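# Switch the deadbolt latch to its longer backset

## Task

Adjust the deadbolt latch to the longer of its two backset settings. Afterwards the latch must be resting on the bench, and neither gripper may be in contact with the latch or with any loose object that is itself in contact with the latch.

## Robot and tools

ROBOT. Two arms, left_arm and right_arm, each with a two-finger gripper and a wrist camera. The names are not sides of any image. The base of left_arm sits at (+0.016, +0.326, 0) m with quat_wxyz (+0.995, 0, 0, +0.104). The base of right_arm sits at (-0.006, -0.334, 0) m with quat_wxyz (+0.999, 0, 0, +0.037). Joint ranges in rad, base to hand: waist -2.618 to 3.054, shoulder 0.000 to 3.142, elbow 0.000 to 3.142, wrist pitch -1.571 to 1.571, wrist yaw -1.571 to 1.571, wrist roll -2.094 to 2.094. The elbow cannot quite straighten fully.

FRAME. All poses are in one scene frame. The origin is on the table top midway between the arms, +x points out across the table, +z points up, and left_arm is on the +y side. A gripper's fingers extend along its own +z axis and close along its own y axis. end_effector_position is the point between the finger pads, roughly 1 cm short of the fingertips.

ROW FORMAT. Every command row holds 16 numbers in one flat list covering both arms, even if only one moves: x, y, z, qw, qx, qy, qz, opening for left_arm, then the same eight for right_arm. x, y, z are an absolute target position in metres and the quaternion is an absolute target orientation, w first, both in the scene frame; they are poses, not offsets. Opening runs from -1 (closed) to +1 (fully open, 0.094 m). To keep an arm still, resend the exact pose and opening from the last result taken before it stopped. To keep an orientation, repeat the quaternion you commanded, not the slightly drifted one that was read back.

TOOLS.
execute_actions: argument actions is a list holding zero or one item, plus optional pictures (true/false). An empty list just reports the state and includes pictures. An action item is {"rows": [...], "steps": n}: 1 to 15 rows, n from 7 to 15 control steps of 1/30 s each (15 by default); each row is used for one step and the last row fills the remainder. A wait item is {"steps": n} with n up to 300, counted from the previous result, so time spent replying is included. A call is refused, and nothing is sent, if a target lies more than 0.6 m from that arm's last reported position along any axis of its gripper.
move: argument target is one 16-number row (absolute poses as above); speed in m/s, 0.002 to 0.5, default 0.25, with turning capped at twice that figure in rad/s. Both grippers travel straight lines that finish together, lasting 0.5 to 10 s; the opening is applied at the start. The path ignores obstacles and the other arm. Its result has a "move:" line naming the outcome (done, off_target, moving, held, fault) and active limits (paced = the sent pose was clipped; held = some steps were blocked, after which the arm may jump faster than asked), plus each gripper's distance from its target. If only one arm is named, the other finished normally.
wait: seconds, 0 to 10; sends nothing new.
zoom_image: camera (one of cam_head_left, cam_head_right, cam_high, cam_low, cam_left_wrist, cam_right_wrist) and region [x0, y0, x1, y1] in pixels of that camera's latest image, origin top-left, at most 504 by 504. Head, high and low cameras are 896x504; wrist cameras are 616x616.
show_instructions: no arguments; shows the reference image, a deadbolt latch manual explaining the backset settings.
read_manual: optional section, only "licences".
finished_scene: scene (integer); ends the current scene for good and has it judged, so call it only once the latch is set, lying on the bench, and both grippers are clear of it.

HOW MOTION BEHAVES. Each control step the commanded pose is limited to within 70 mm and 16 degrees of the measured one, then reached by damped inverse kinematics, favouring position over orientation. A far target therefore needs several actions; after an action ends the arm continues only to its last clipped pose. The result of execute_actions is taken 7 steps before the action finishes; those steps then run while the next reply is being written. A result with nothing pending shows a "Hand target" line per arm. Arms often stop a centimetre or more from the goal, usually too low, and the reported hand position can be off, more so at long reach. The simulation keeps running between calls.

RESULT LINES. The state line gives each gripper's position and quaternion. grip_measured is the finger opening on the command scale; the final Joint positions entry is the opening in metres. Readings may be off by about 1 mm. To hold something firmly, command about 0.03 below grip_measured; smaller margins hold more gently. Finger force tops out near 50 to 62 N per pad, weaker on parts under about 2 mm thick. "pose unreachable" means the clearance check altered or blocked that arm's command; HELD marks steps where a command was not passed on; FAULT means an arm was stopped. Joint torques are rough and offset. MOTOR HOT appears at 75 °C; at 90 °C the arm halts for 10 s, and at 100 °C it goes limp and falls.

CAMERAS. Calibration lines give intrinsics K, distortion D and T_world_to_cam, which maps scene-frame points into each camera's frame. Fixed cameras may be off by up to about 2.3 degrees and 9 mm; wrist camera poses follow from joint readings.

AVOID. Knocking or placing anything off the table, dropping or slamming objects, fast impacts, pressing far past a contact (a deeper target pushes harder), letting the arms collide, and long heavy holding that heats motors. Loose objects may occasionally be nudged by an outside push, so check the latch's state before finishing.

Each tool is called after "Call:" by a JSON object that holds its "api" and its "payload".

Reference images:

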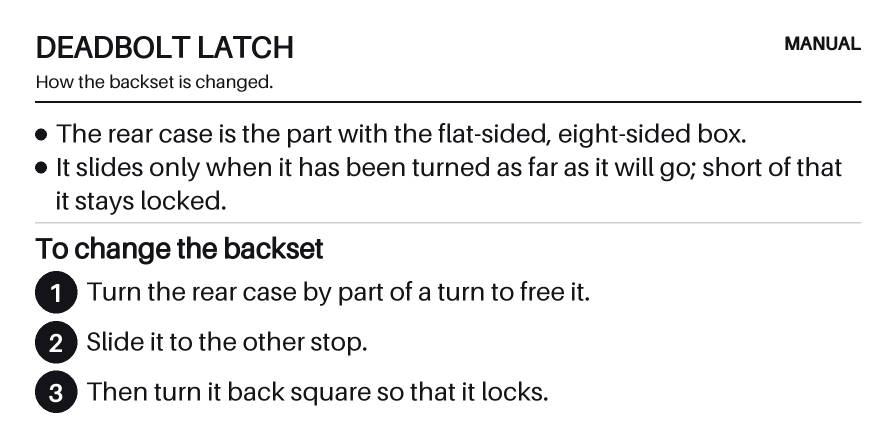

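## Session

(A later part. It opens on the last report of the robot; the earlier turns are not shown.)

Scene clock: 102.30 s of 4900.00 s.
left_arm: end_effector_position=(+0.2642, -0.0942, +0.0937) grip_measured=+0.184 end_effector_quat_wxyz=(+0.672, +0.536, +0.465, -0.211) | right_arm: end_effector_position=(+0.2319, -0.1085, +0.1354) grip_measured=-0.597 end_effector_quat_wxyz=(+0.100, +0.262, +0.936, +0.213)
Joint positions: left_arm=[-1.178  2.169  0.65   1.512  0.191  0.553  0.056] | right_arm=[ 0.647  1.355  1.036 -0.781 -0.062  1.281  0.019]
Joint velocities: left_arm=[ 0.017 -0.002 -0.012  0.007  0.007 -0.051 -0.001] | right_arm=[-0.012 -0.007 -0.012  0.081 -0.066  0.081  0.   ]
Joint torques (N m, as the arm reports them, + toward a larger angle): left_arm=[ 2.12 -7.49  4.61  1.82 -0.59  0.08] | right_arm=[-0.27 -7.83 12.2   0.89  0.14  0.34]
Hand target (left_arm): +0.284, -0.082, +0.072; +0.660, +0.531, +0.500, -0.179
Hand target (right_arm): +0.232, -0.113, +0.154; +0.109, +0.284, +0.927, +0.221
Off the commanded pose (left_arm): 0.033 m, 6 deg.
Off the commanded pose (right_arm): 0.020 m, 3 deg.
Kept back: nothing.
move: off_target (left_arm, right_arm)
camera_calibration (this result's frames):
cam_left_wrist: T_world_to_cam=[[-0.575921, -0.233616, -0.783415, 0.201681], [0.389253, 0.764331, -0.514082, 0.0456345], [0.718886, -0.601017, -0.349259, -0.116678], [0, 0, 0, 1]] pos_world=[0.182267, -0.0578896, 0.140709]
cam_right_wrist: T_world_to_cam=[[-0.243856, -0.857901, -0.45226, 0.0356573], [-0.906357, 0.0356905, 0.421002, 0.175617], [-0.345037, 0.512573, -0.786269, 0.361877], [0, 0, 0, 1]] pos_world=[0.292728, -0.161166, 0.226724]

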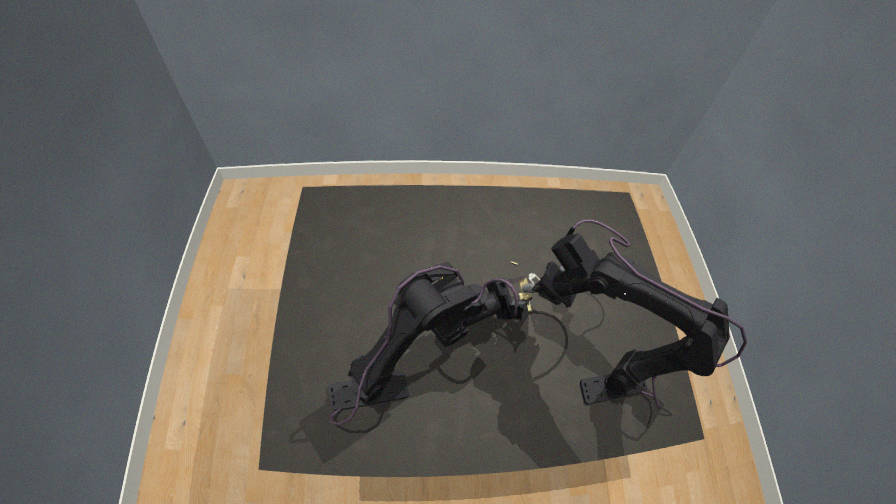

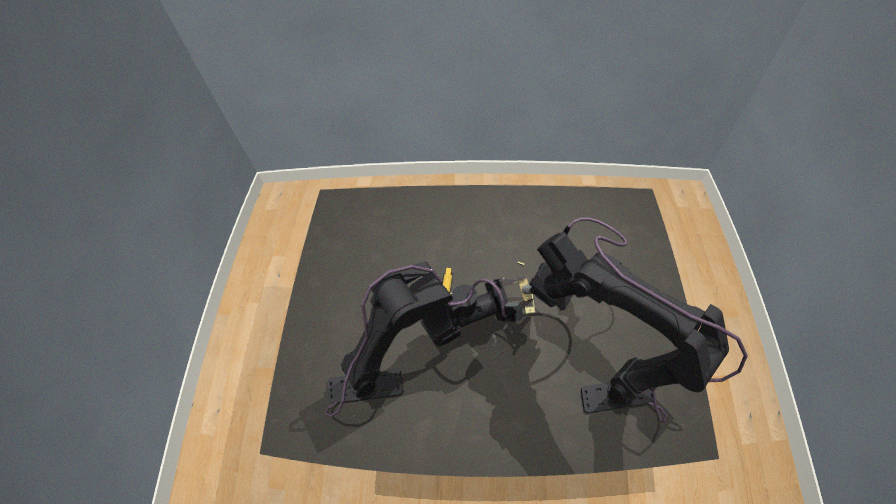

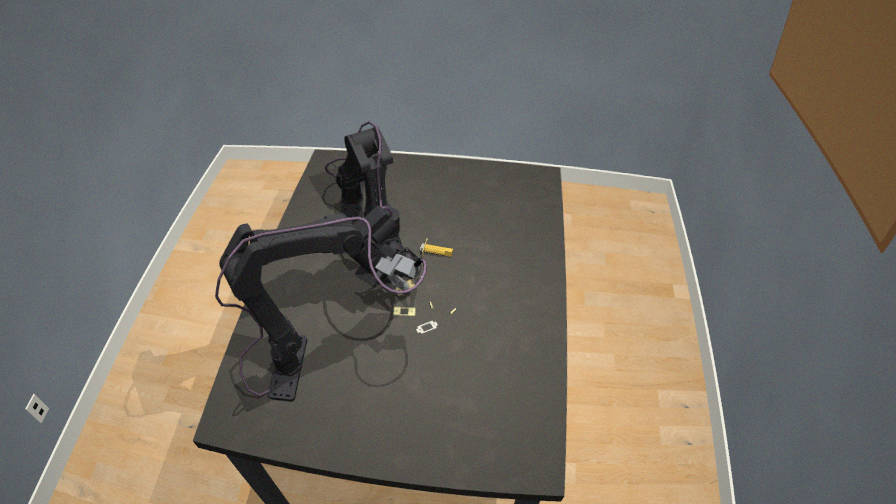

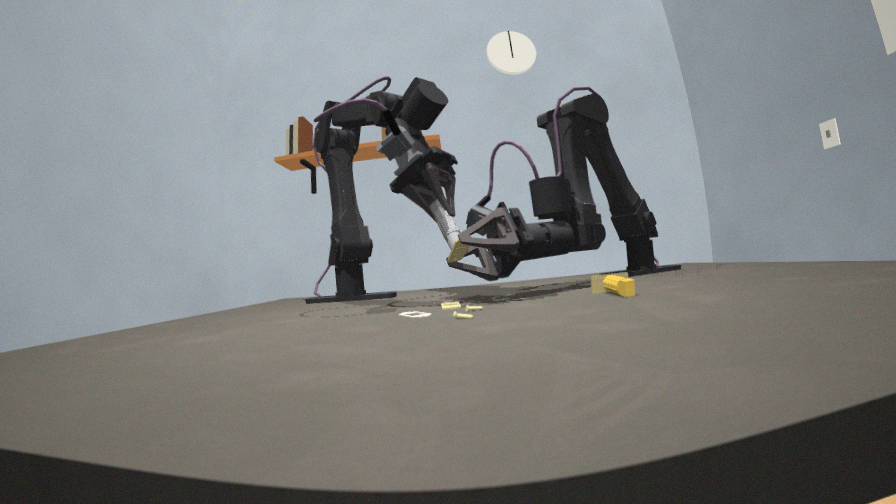

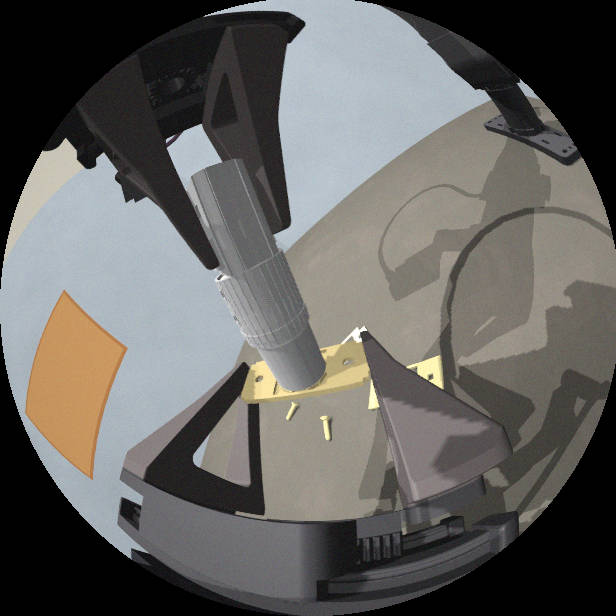

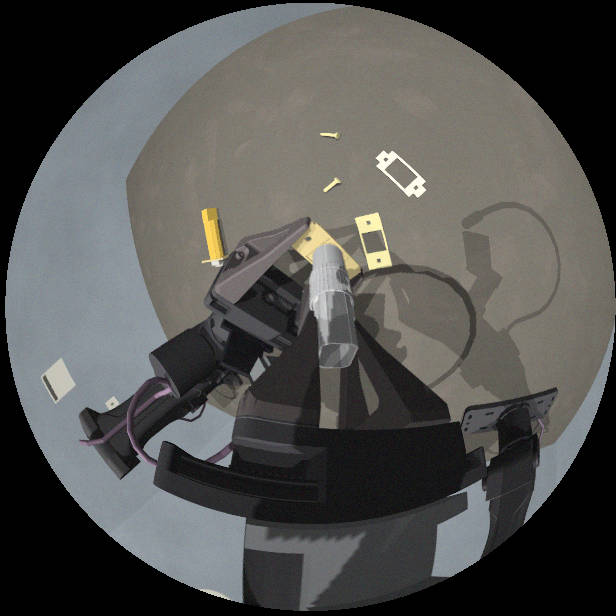

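Call:
{"api": "move", "payload": {"target": [0.2642, -0.0942, 0.0937, 0.672, 0.536, 0.465, -0.211, 0.10, 0.2319, -0.1085, 0.1354, 0.100, 0.262, 0.936, 0.213, 0.0], "speed": 0.05}}

Scene clock: 105.80 s of 4900.00 s.
left_arm: end_effector_position=(+0.2641, -0.0942, +0.0922) grip_measured=+0.184 end_effector_quat_wxyz=(+0.670, +0.537, +0.466, -0.212) | right_arm: end_effector_position=(+0.2318, -0.1080, +0.1355) grip_measured=-0.002 end_effector_quat_wxyz=(+0.099, +0.262, +0.936, +0.214)
Joint positions: left_arm=[-1.177  2.169  0.65   1.507  0.192  0.552  0.056] | right_arm=[ 0.647  1.355  1.036 -0.78  -0.065  1.282  0.047]
Joint velocities: left_arm=[ 0.007 -0.017  0.002 -0.007 -0.022  0.022  0.001] | right_arm=[ 0.022  0.002  0.007 -0.037 -0.037 -0.037  0.   ]
Joint torques (N m, as the arm reports them, + toward a larger angle): left_arm=[  0.01 -10.55   4.44   2.12  -0.04   0.03] | right_arm=[-0.01 -4.94  8.89  1.41  0.   -0.03]
Hand target (left_arm): +0.264, -0.094, +0.094; +0.672, +0.536, +0.465, -0.211
Hand target (right_arm): +0.232, -0.108, +0.135; +0.100, +0.262, +0.936, +0.213
Off the commanded pose (left_arm): 0.001 m, 0 deg.
Off the commanded pose (right_arm): 0.001 m, 0 deg.
Kept back: nothing.
move: done
camera_calibration (this result's frames):
cam_left_wrist: T_world_to_cam=[[-0.579002, -0.229388, -0.782392, 0.201575], [0.388281, 0.766226, -0.511992, 0.0451481], [0.716934, -0.600232, -0.35458, -0.116041], [0, 0, 0, 1]] pos_world=[0.182376, -0.0580062, 0.139681]
cam_right_wrist: T_world_to_cam=[[-0.243793, -0.856702, -0.454562, 0.0365972], [-0.905877, 0.0337738, 0.422192, 0.174887], [-0.346341, 0.514705, -0.7843, 0.361917], [0, 0, 0, 1]] pos_world=[0.292695, -0.160834, 0.226651]

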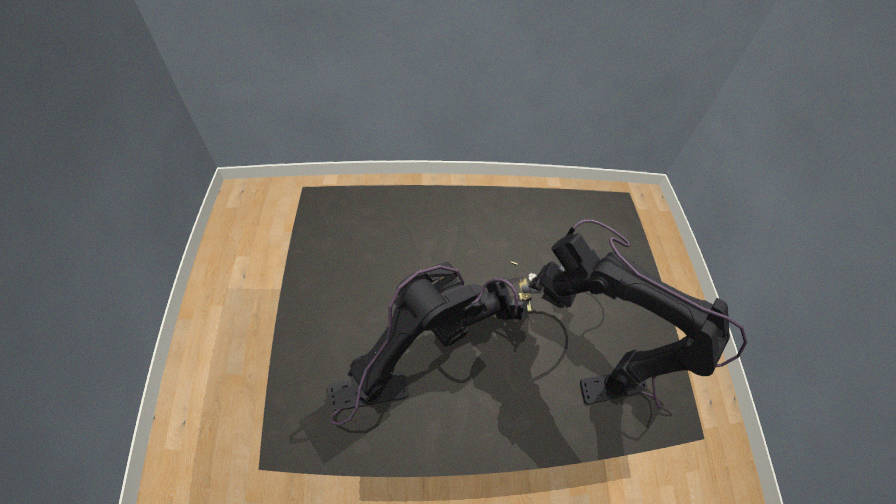

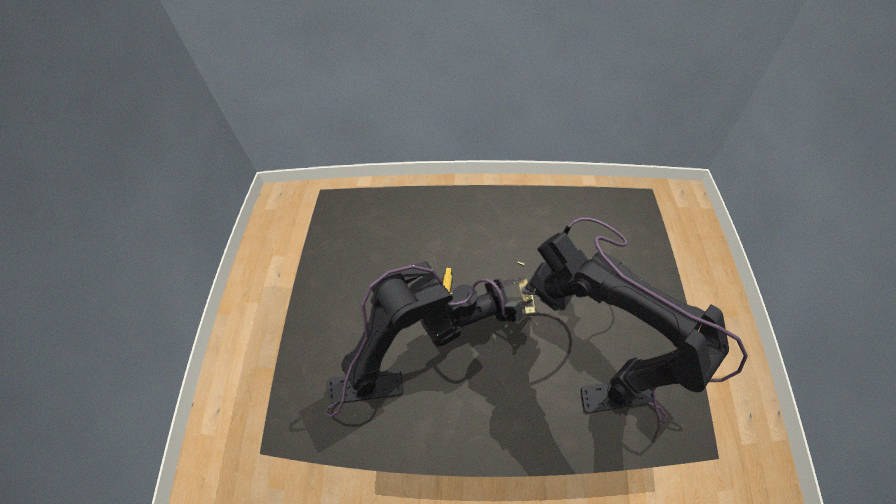

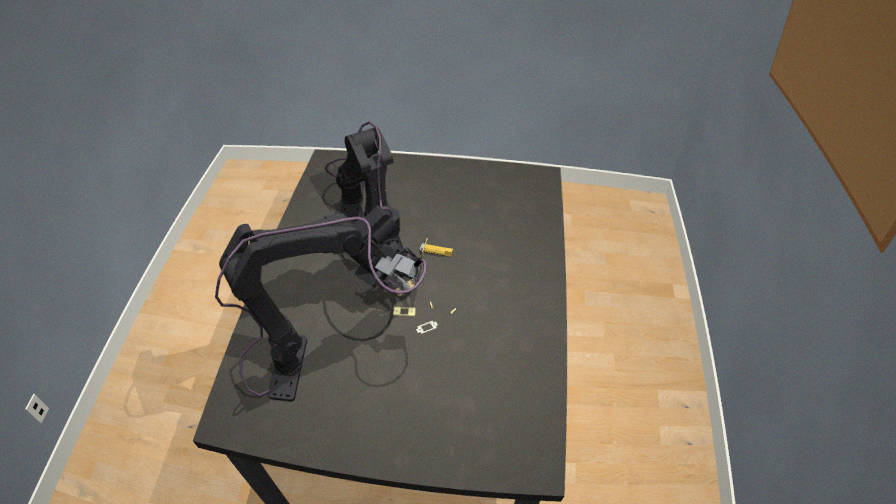

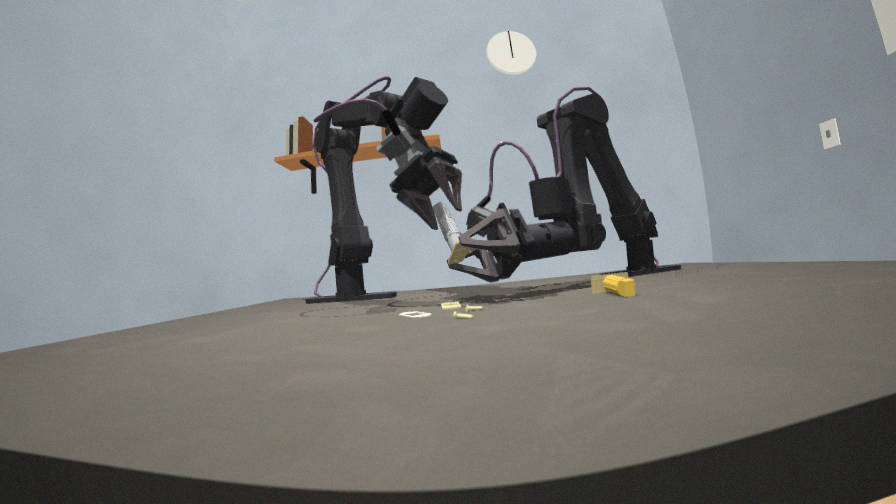

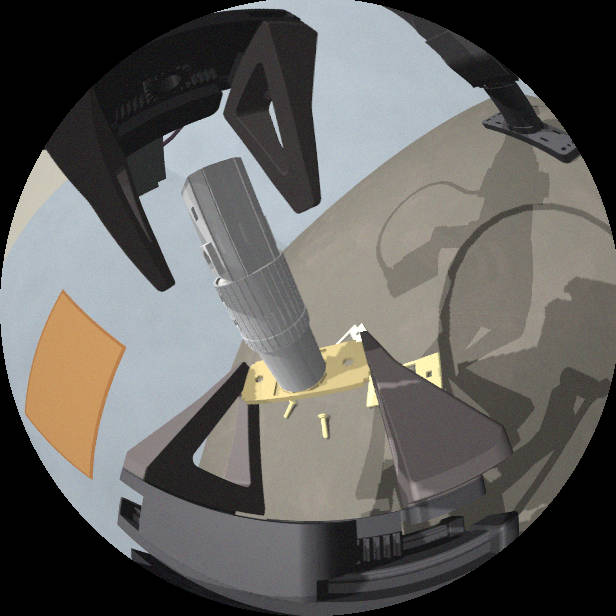

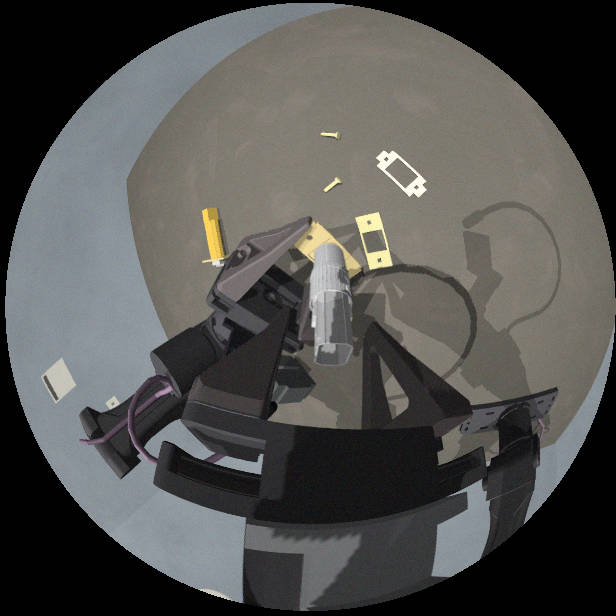

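Call:
{"api": "move", "payload": {"target": [0.2641, -0.0942, 0.0922, 0.670, 0.537, 0.466, -0.212, 0.10, 0.205, -0.14, 0.215, 0.100, 0.262, 0.936, 0.213, 0.0], "speed": 0.1}}

Scene clock: 108.67 s of 4900.00 s.
left_arm: end_effector_position=(+0.2641, -0.0942, +0.0922) grip_measured=+0.184 end_effector_quat_wxyz=(+0.670, +0.537, +0.466, -0.212) | right_arm: end_effector_position=(+0.2039, -0.1379, +0.2021) grip_measured=-0.002 end_effector_quat_wxyz=(+0.092, +0.264, +0.938, +0.203)
Joint positions: left_arm=[-1.177  2.169  0.65   1.506  0.192  0.552  0.056] | right_arm=[ 0.629  1.242  1.233 -1.118 -0.072  1.267  0.047]
Joint velocities: left_arm=[-0.017 -0.007  0.007 -0.037  0.051  0.037 -0.001] | right_arm=[ 0.002  0.012 -0.017  0.007 -0.037  0.007 -0.   ]
Joint torques (N m, as the arm reports them, + toward a larger angle): left_arm=[ -0.01 -10.34   4.44   2.11  -0.02   0.01] | right_arm=[-0.56 -4.81 11.17  1.16 -0.07 -0.09]
Hand target (left_arm): +0.264, -0.094, +0.092; +0.670, +0.537, +0.466, -0.212
Hand target (right_arm): +0.205, -0.139, +0.214; +0.100, +0.262, +0.936, +0.213
Off the commanded pose (left_arm): 0.000 m, 0 deg.
Off the commanded pose (right_arm): 0.013 m, 2 deg.
Kept back: nothing.
move: off_target (right_arm)
camera_calibration (this result's frames):
cam_left_wrist: T_world_to_cam=[[-0.579171, -0.229142, -0.782339, 0.201565], [0.38817, 0.766387, -0.511834, 0.0451296], [0.716858, -0.60012, -0.354923, -0.116011], [0, 0, 0, 1]] pos_world=[0.182386, -0.0580201, 0.139616]
cam_right_wrist: T_world_to_cam=[[-0.254567, -0.864309, -0.43378, 0.031443], [-0.89712, 0.0435882, 0.439631, 0.118621], [-0.361069, 0.501068, -0.786486, 0.42145], [0, 0, 0, 1]] pos_world=[0.266594, -0.189169, 0.292955]

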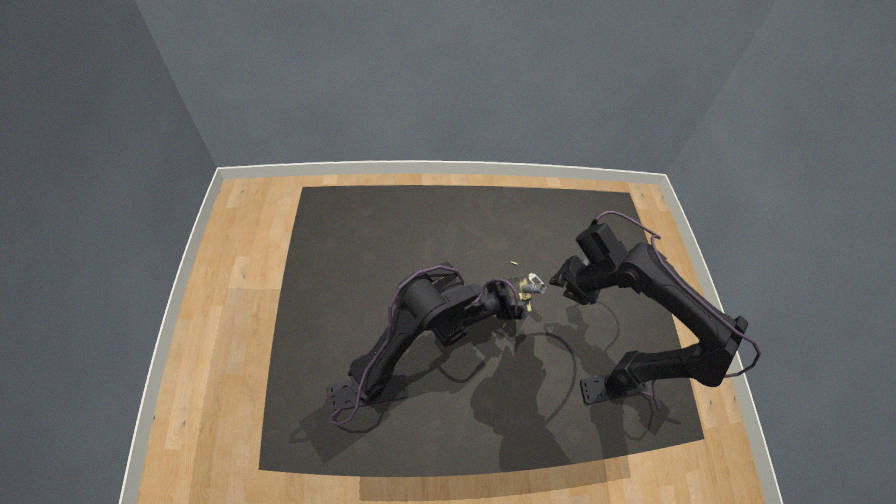

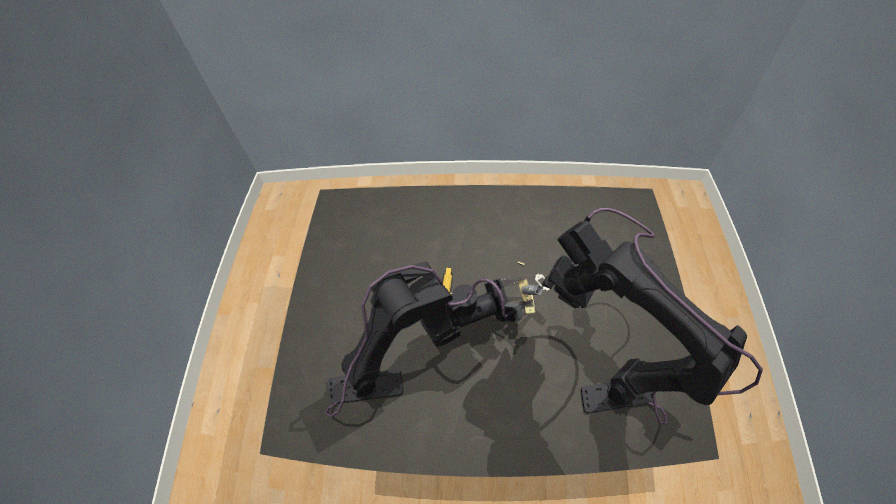

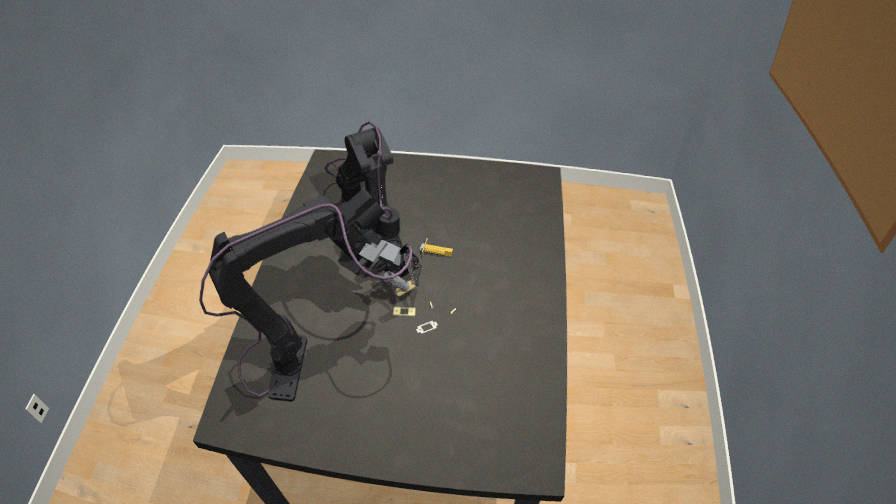

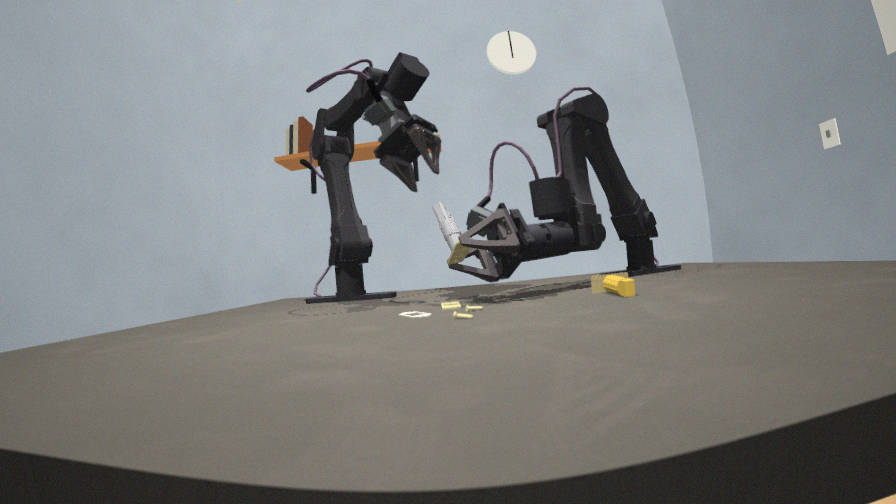

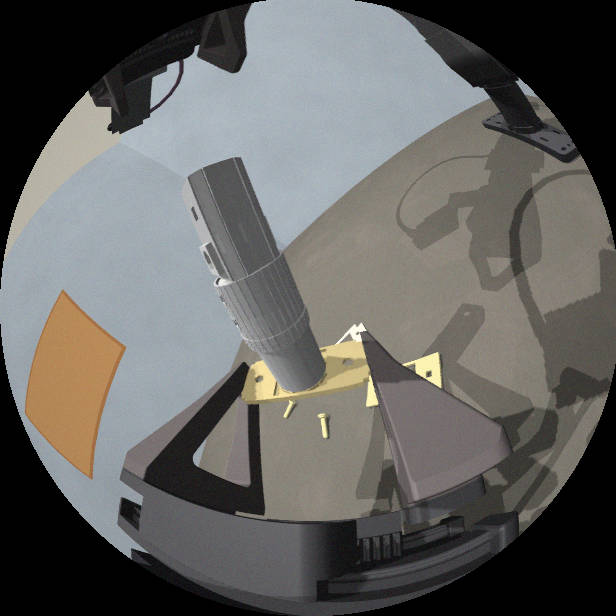

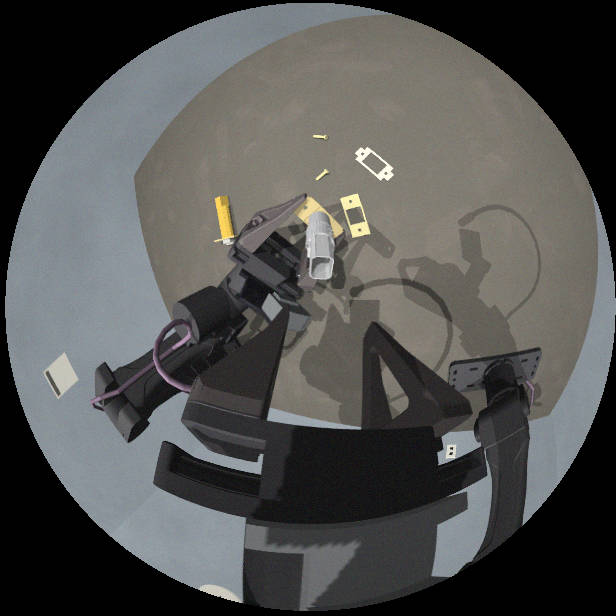

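Call:
{"api": "execute_actions", "payload": {"actions": []}}

Scene clock: 109.87 s of 4900.00 s.
left_arm: end_effector_position=(+0.2641, -0.0942, +0.0922) grip_measured=+0.184 end_effector_quat_wxyz=(+0.670, +0.537, +0.466, -0.212) | right_arm: end_effector_position=(+0.2037, -0.1381, +0.2020) grip_measured=-0.002 end_effector_quat_wxyz=(+0.092, +0.264, +0.939, +0.202)
Joint positions: left_arm=[-1.177  2.169  0.65   1.506  0.192  0.552  0.056] | right_arm=[ 0.629  1.242  1.233 -1.119 -0.072  1.267  0.047]
Joint velocities: left_arm=[-0.007 -0.002  0.007 -0.037  0.007  0.007  0.   ] | right_arm=[ 0.017 -0.002 -0.002 -0.007 -0.022 -0.037 -0.   ]
Joint torques (N m, as the arm reports them, + toward a larger angle): left_arm=[  0.02 -10.37   4.47   2.09   0.     0.01] | right_arm=[-0.53 -4.84 11.09  1.2  -0.06 -0.1 ]
Hand target (left_arm): +0.264, -0.094, +0.092; +0.670, +0.537, +0.466, -0.212
Hand target (right_arm): +0.205, -0.139, +0.214; +0.100, +0.262, +0.936, +0.213
Off the commanded pose (left_arm): 0.000 m, 0 deg.
Off the commanded pose (right_arm): 0.013 m, 2 deg.
Kept back: nothing.
Steps of this call (steps 1 to 36: nothing new was sent). Readings (end_effector_position):
1: left_arm (+0.2641, -0.0942, +0.0922) | right_arm (+0.2039, -0.1379, +0.2021)
2: left_arm (+0.2641, -0.0942, +0.0922) | right_arm (+0.2039, -0.1379, +0.2021)
4: left_arm (+0.2641, -0.0942, +0.0922) | right_arm (+0.2038, -0.1380, +0.2021)
8: left_arm (+0.2641, -0.0942, +0.0922) | right_arm (+0.2037, -0.1380, +0.2020)
36: the state above
camera_calibration (this result's frames):
cam_left_wrist: T_world_to_cam=[[-0.579171, -0.229142, -0.782339, 0.201565], [0.38817, 0.766387, -0.511834, 0.0451296], [0.716858, -0.60012, -0.354923, -0.116011], [0, 0, 0, 1]] pos_world=[0.182386, -0.0580201, 0.139616]
cam_right_wrist: T_world_to_cam=[[-0.254719, -0.86487, -0.432571, 0.0308248], [-0.896678, 0.0437605, 0.440515, 0.118222], [-0.362059, 0.500085, -0.786657, 0.42144], [0, 0, 0, 1]] pos_world=[0.266445, -0.18927, 0.292784]

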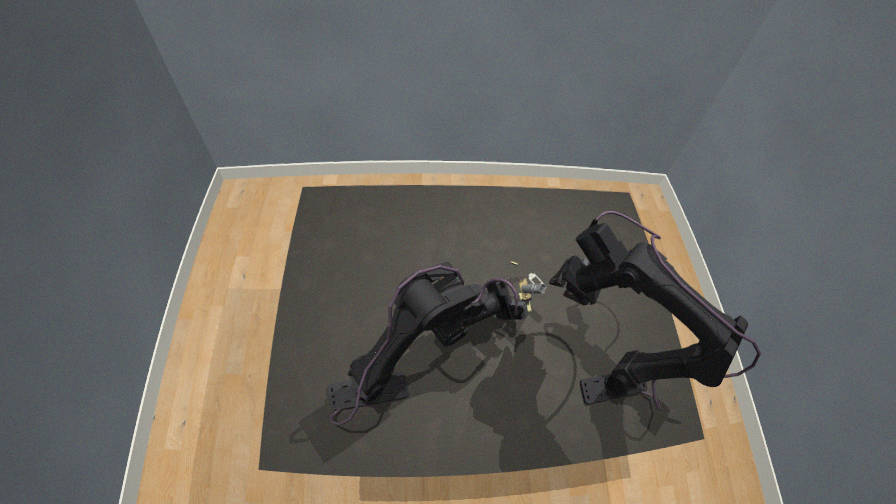

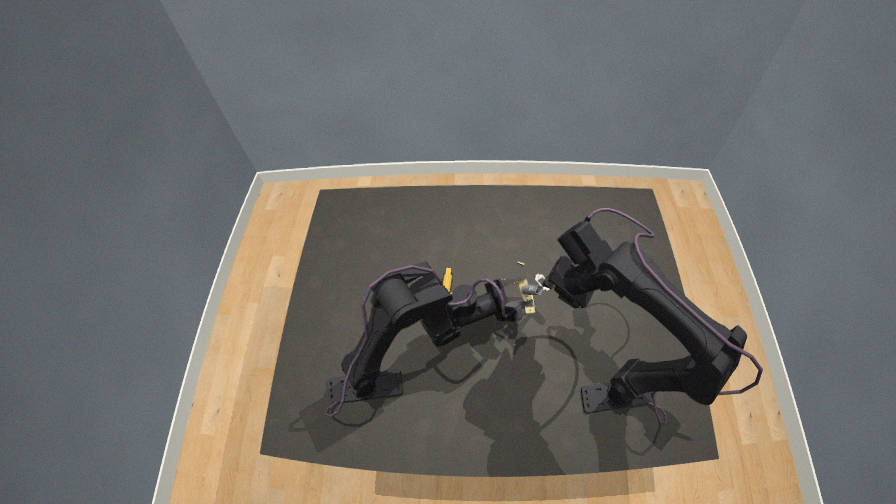

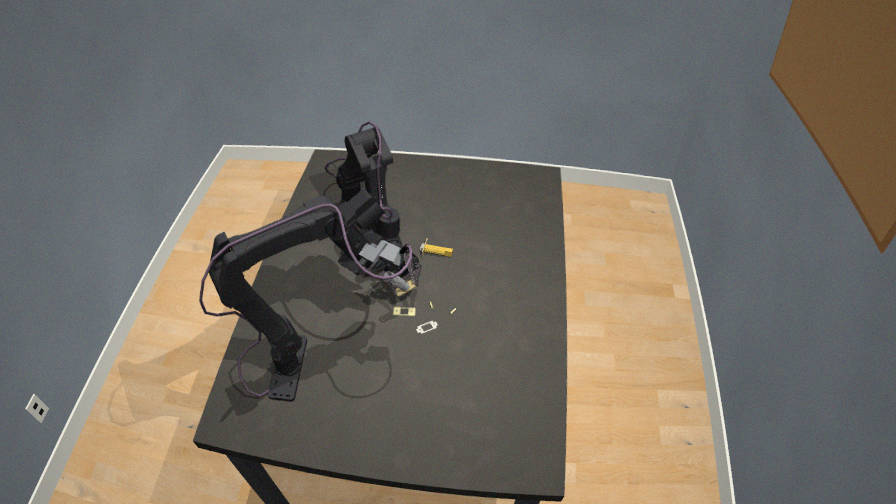

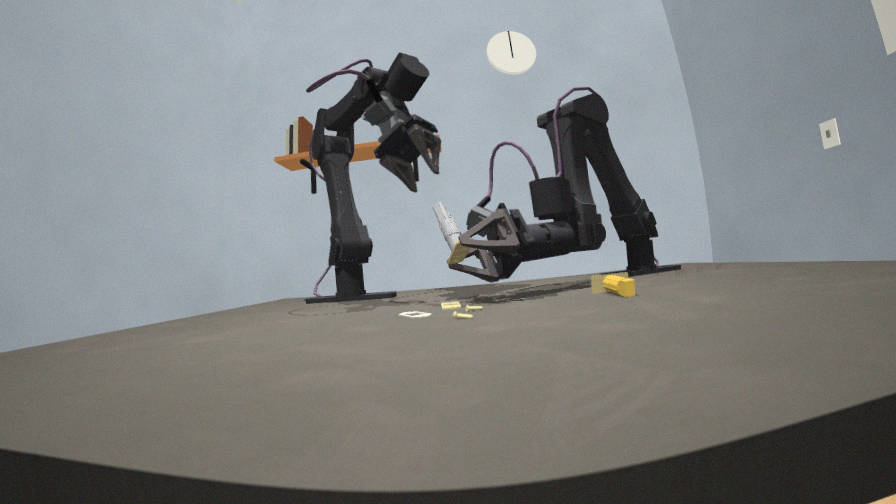

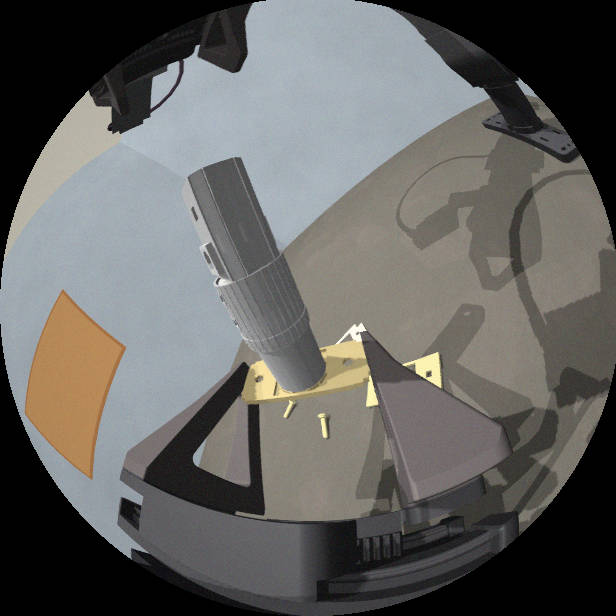

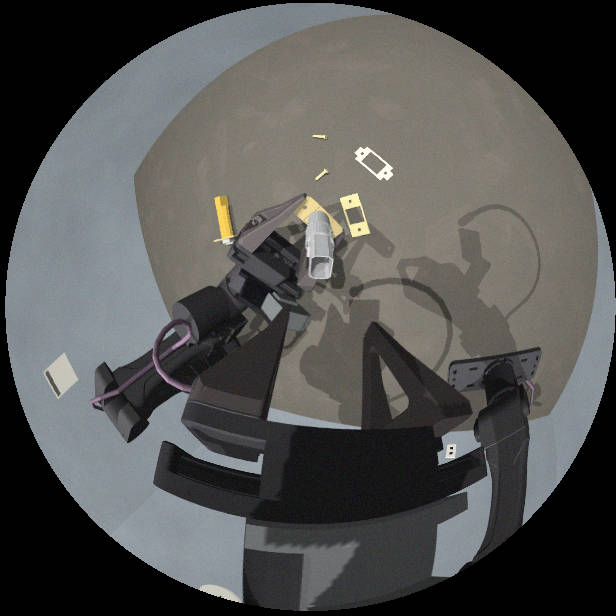

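Call:
{"api": "move", "payload": {"target": [0.27, -0.09, 0.085, 0.6576, 0.3115, 0.5921, -0.3460, 0.10, 0.205, -0.139, 0.214, 0.100, 0.262, 0.936, 0.213, 0.0], "speed": 0.1}}

Scene clock: 118.73 s of 4900.00 s.
left_arm: end_effector_position=(+0.2736, -0.0897, +0.0885) grip_measured=+0.184 end_effector_quat_wxyz=(+0.628, +0.332, +0.624, -0.326) | right_arm: end_effector_position=(+0.2037, -0.1381, +0.2020) grip_measured=-0.002 end_effector_quat_wxyz=(+0.092, +0.264, +0.939, +0.202)
Joint positions: left_arm=[-1.255  2.201  0.65   1.553 -0.079  0.01   0.056] | right_arm=[ 0.629  1.242  1.233 -1.119 -0.072  1.267  0.047]
Joint velocities: left_arm=[-0.007  0.012  0.012  0.022  0.037 -0.022 -0.001] | right_arm=[ 0.007 -0.017 -0.002  0.051 -0.022 -0.037  0.001]
Joint torques (N m, as the arm reports them, + toward a larger angle): left_arm=[-0.84 -8.35  4.12  2.43 -0.14 -0.05] | right_arm=[-0.47 -4.78 10.97  1.22 -0.06 -0.12]
Hand target (left_arm): +0.270, -0.090, +0.085; +0.629, +0.326, +0.623, -0.331
Hand target (right_arm): +0.205, -0.139, +0.214; +0.100, +0.262, +0.936, +0.213
Off the commanded pose (left_arm): 0.005 m, 6 deg.
Off the commanded pose (right_arm): 0.012 m, 2 deg.
joint sent to its limit (left arm) — the command would take joint 4 (wrist pitch) past its upper limit, so that joint was sent only as far as its limit.
Kept back: nothing.
After step 90, 2.50 s passed at rest.
move: off_target (left_arm, right_arm)
camera_calibration (this result's frames):
cam_left_wrist: T_world_to_cam=[[-0.7768, -0.522917, -0.350912, 0.194764], [-0.0598198, 0.615978, -0.785488, 0.169442], [0.626899, -0.589176, -0.509773, -0.0820279], [0, 0, 0, 1]] pos_world=[0.212852, -0.0508563, 0.159624]
cam_right_wrist: T_world_to_cam=[[-0.254719, -0.86487, -0.432571, 0.0308248], [-0.896678, 0.0437605, 0.440515, 0.118222], [-0.362059, 0.500085, -0.786657, 0.42144], [0, 0, 0, 1]] pos_world=[0.266445, -0.18927, 0.292784]

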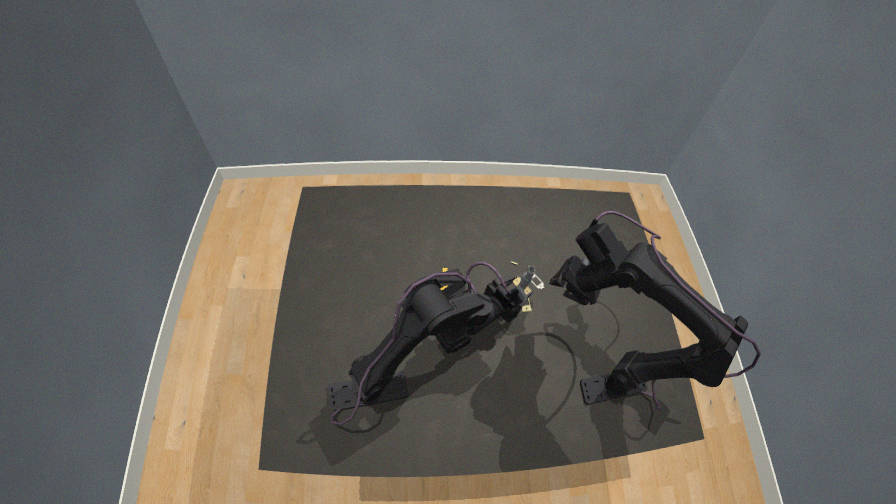

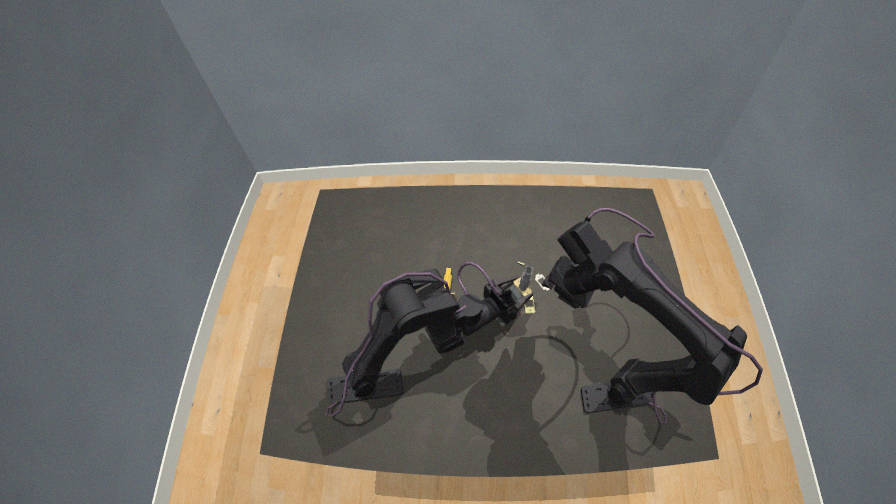

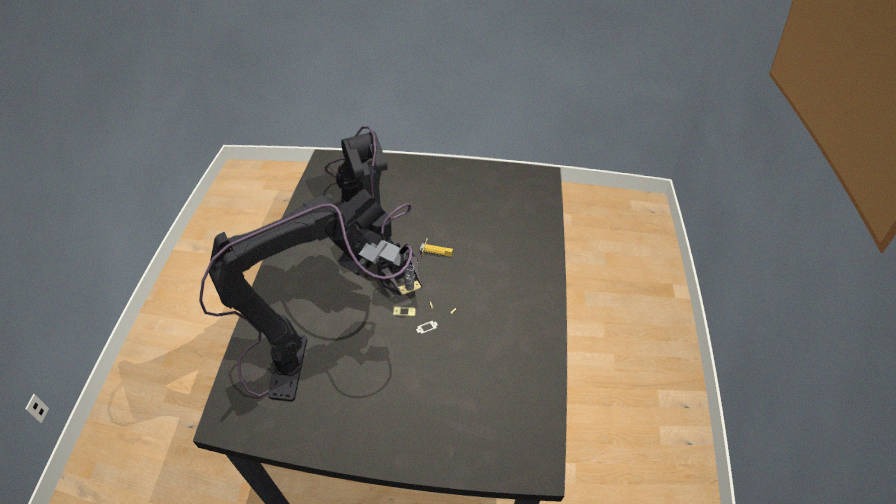

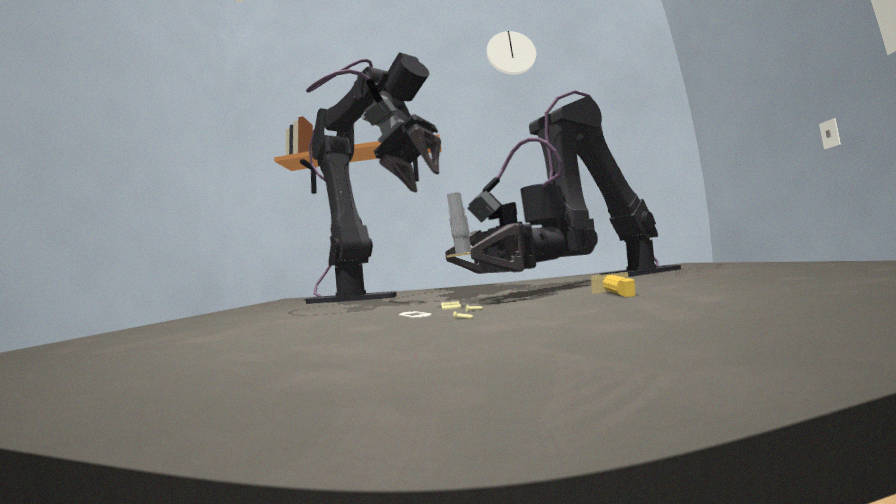

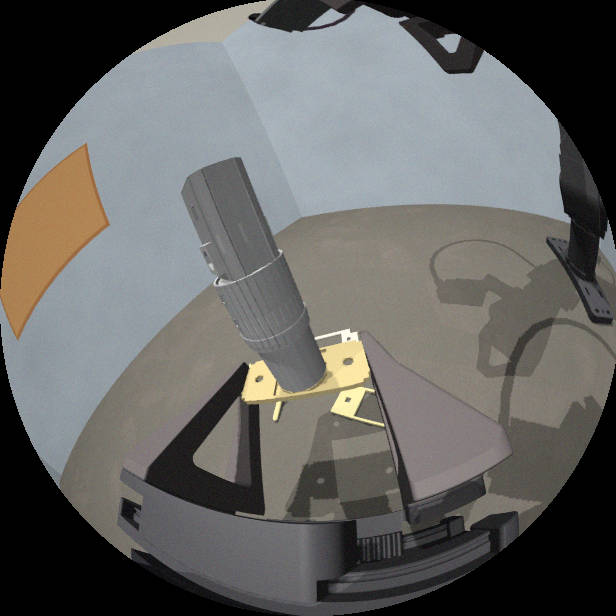

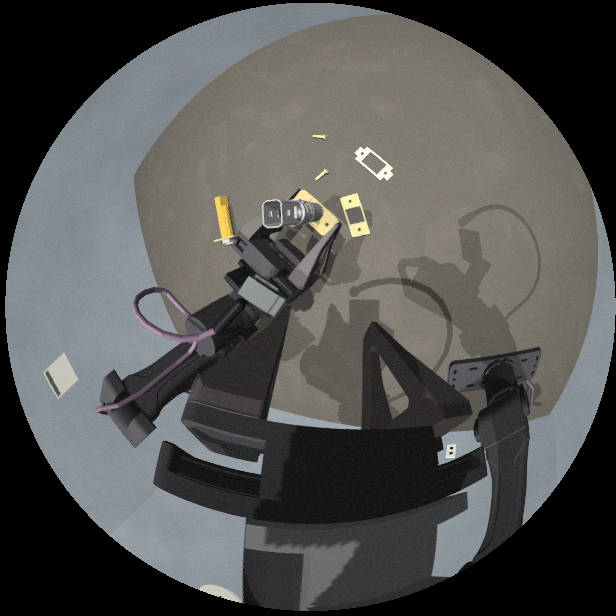

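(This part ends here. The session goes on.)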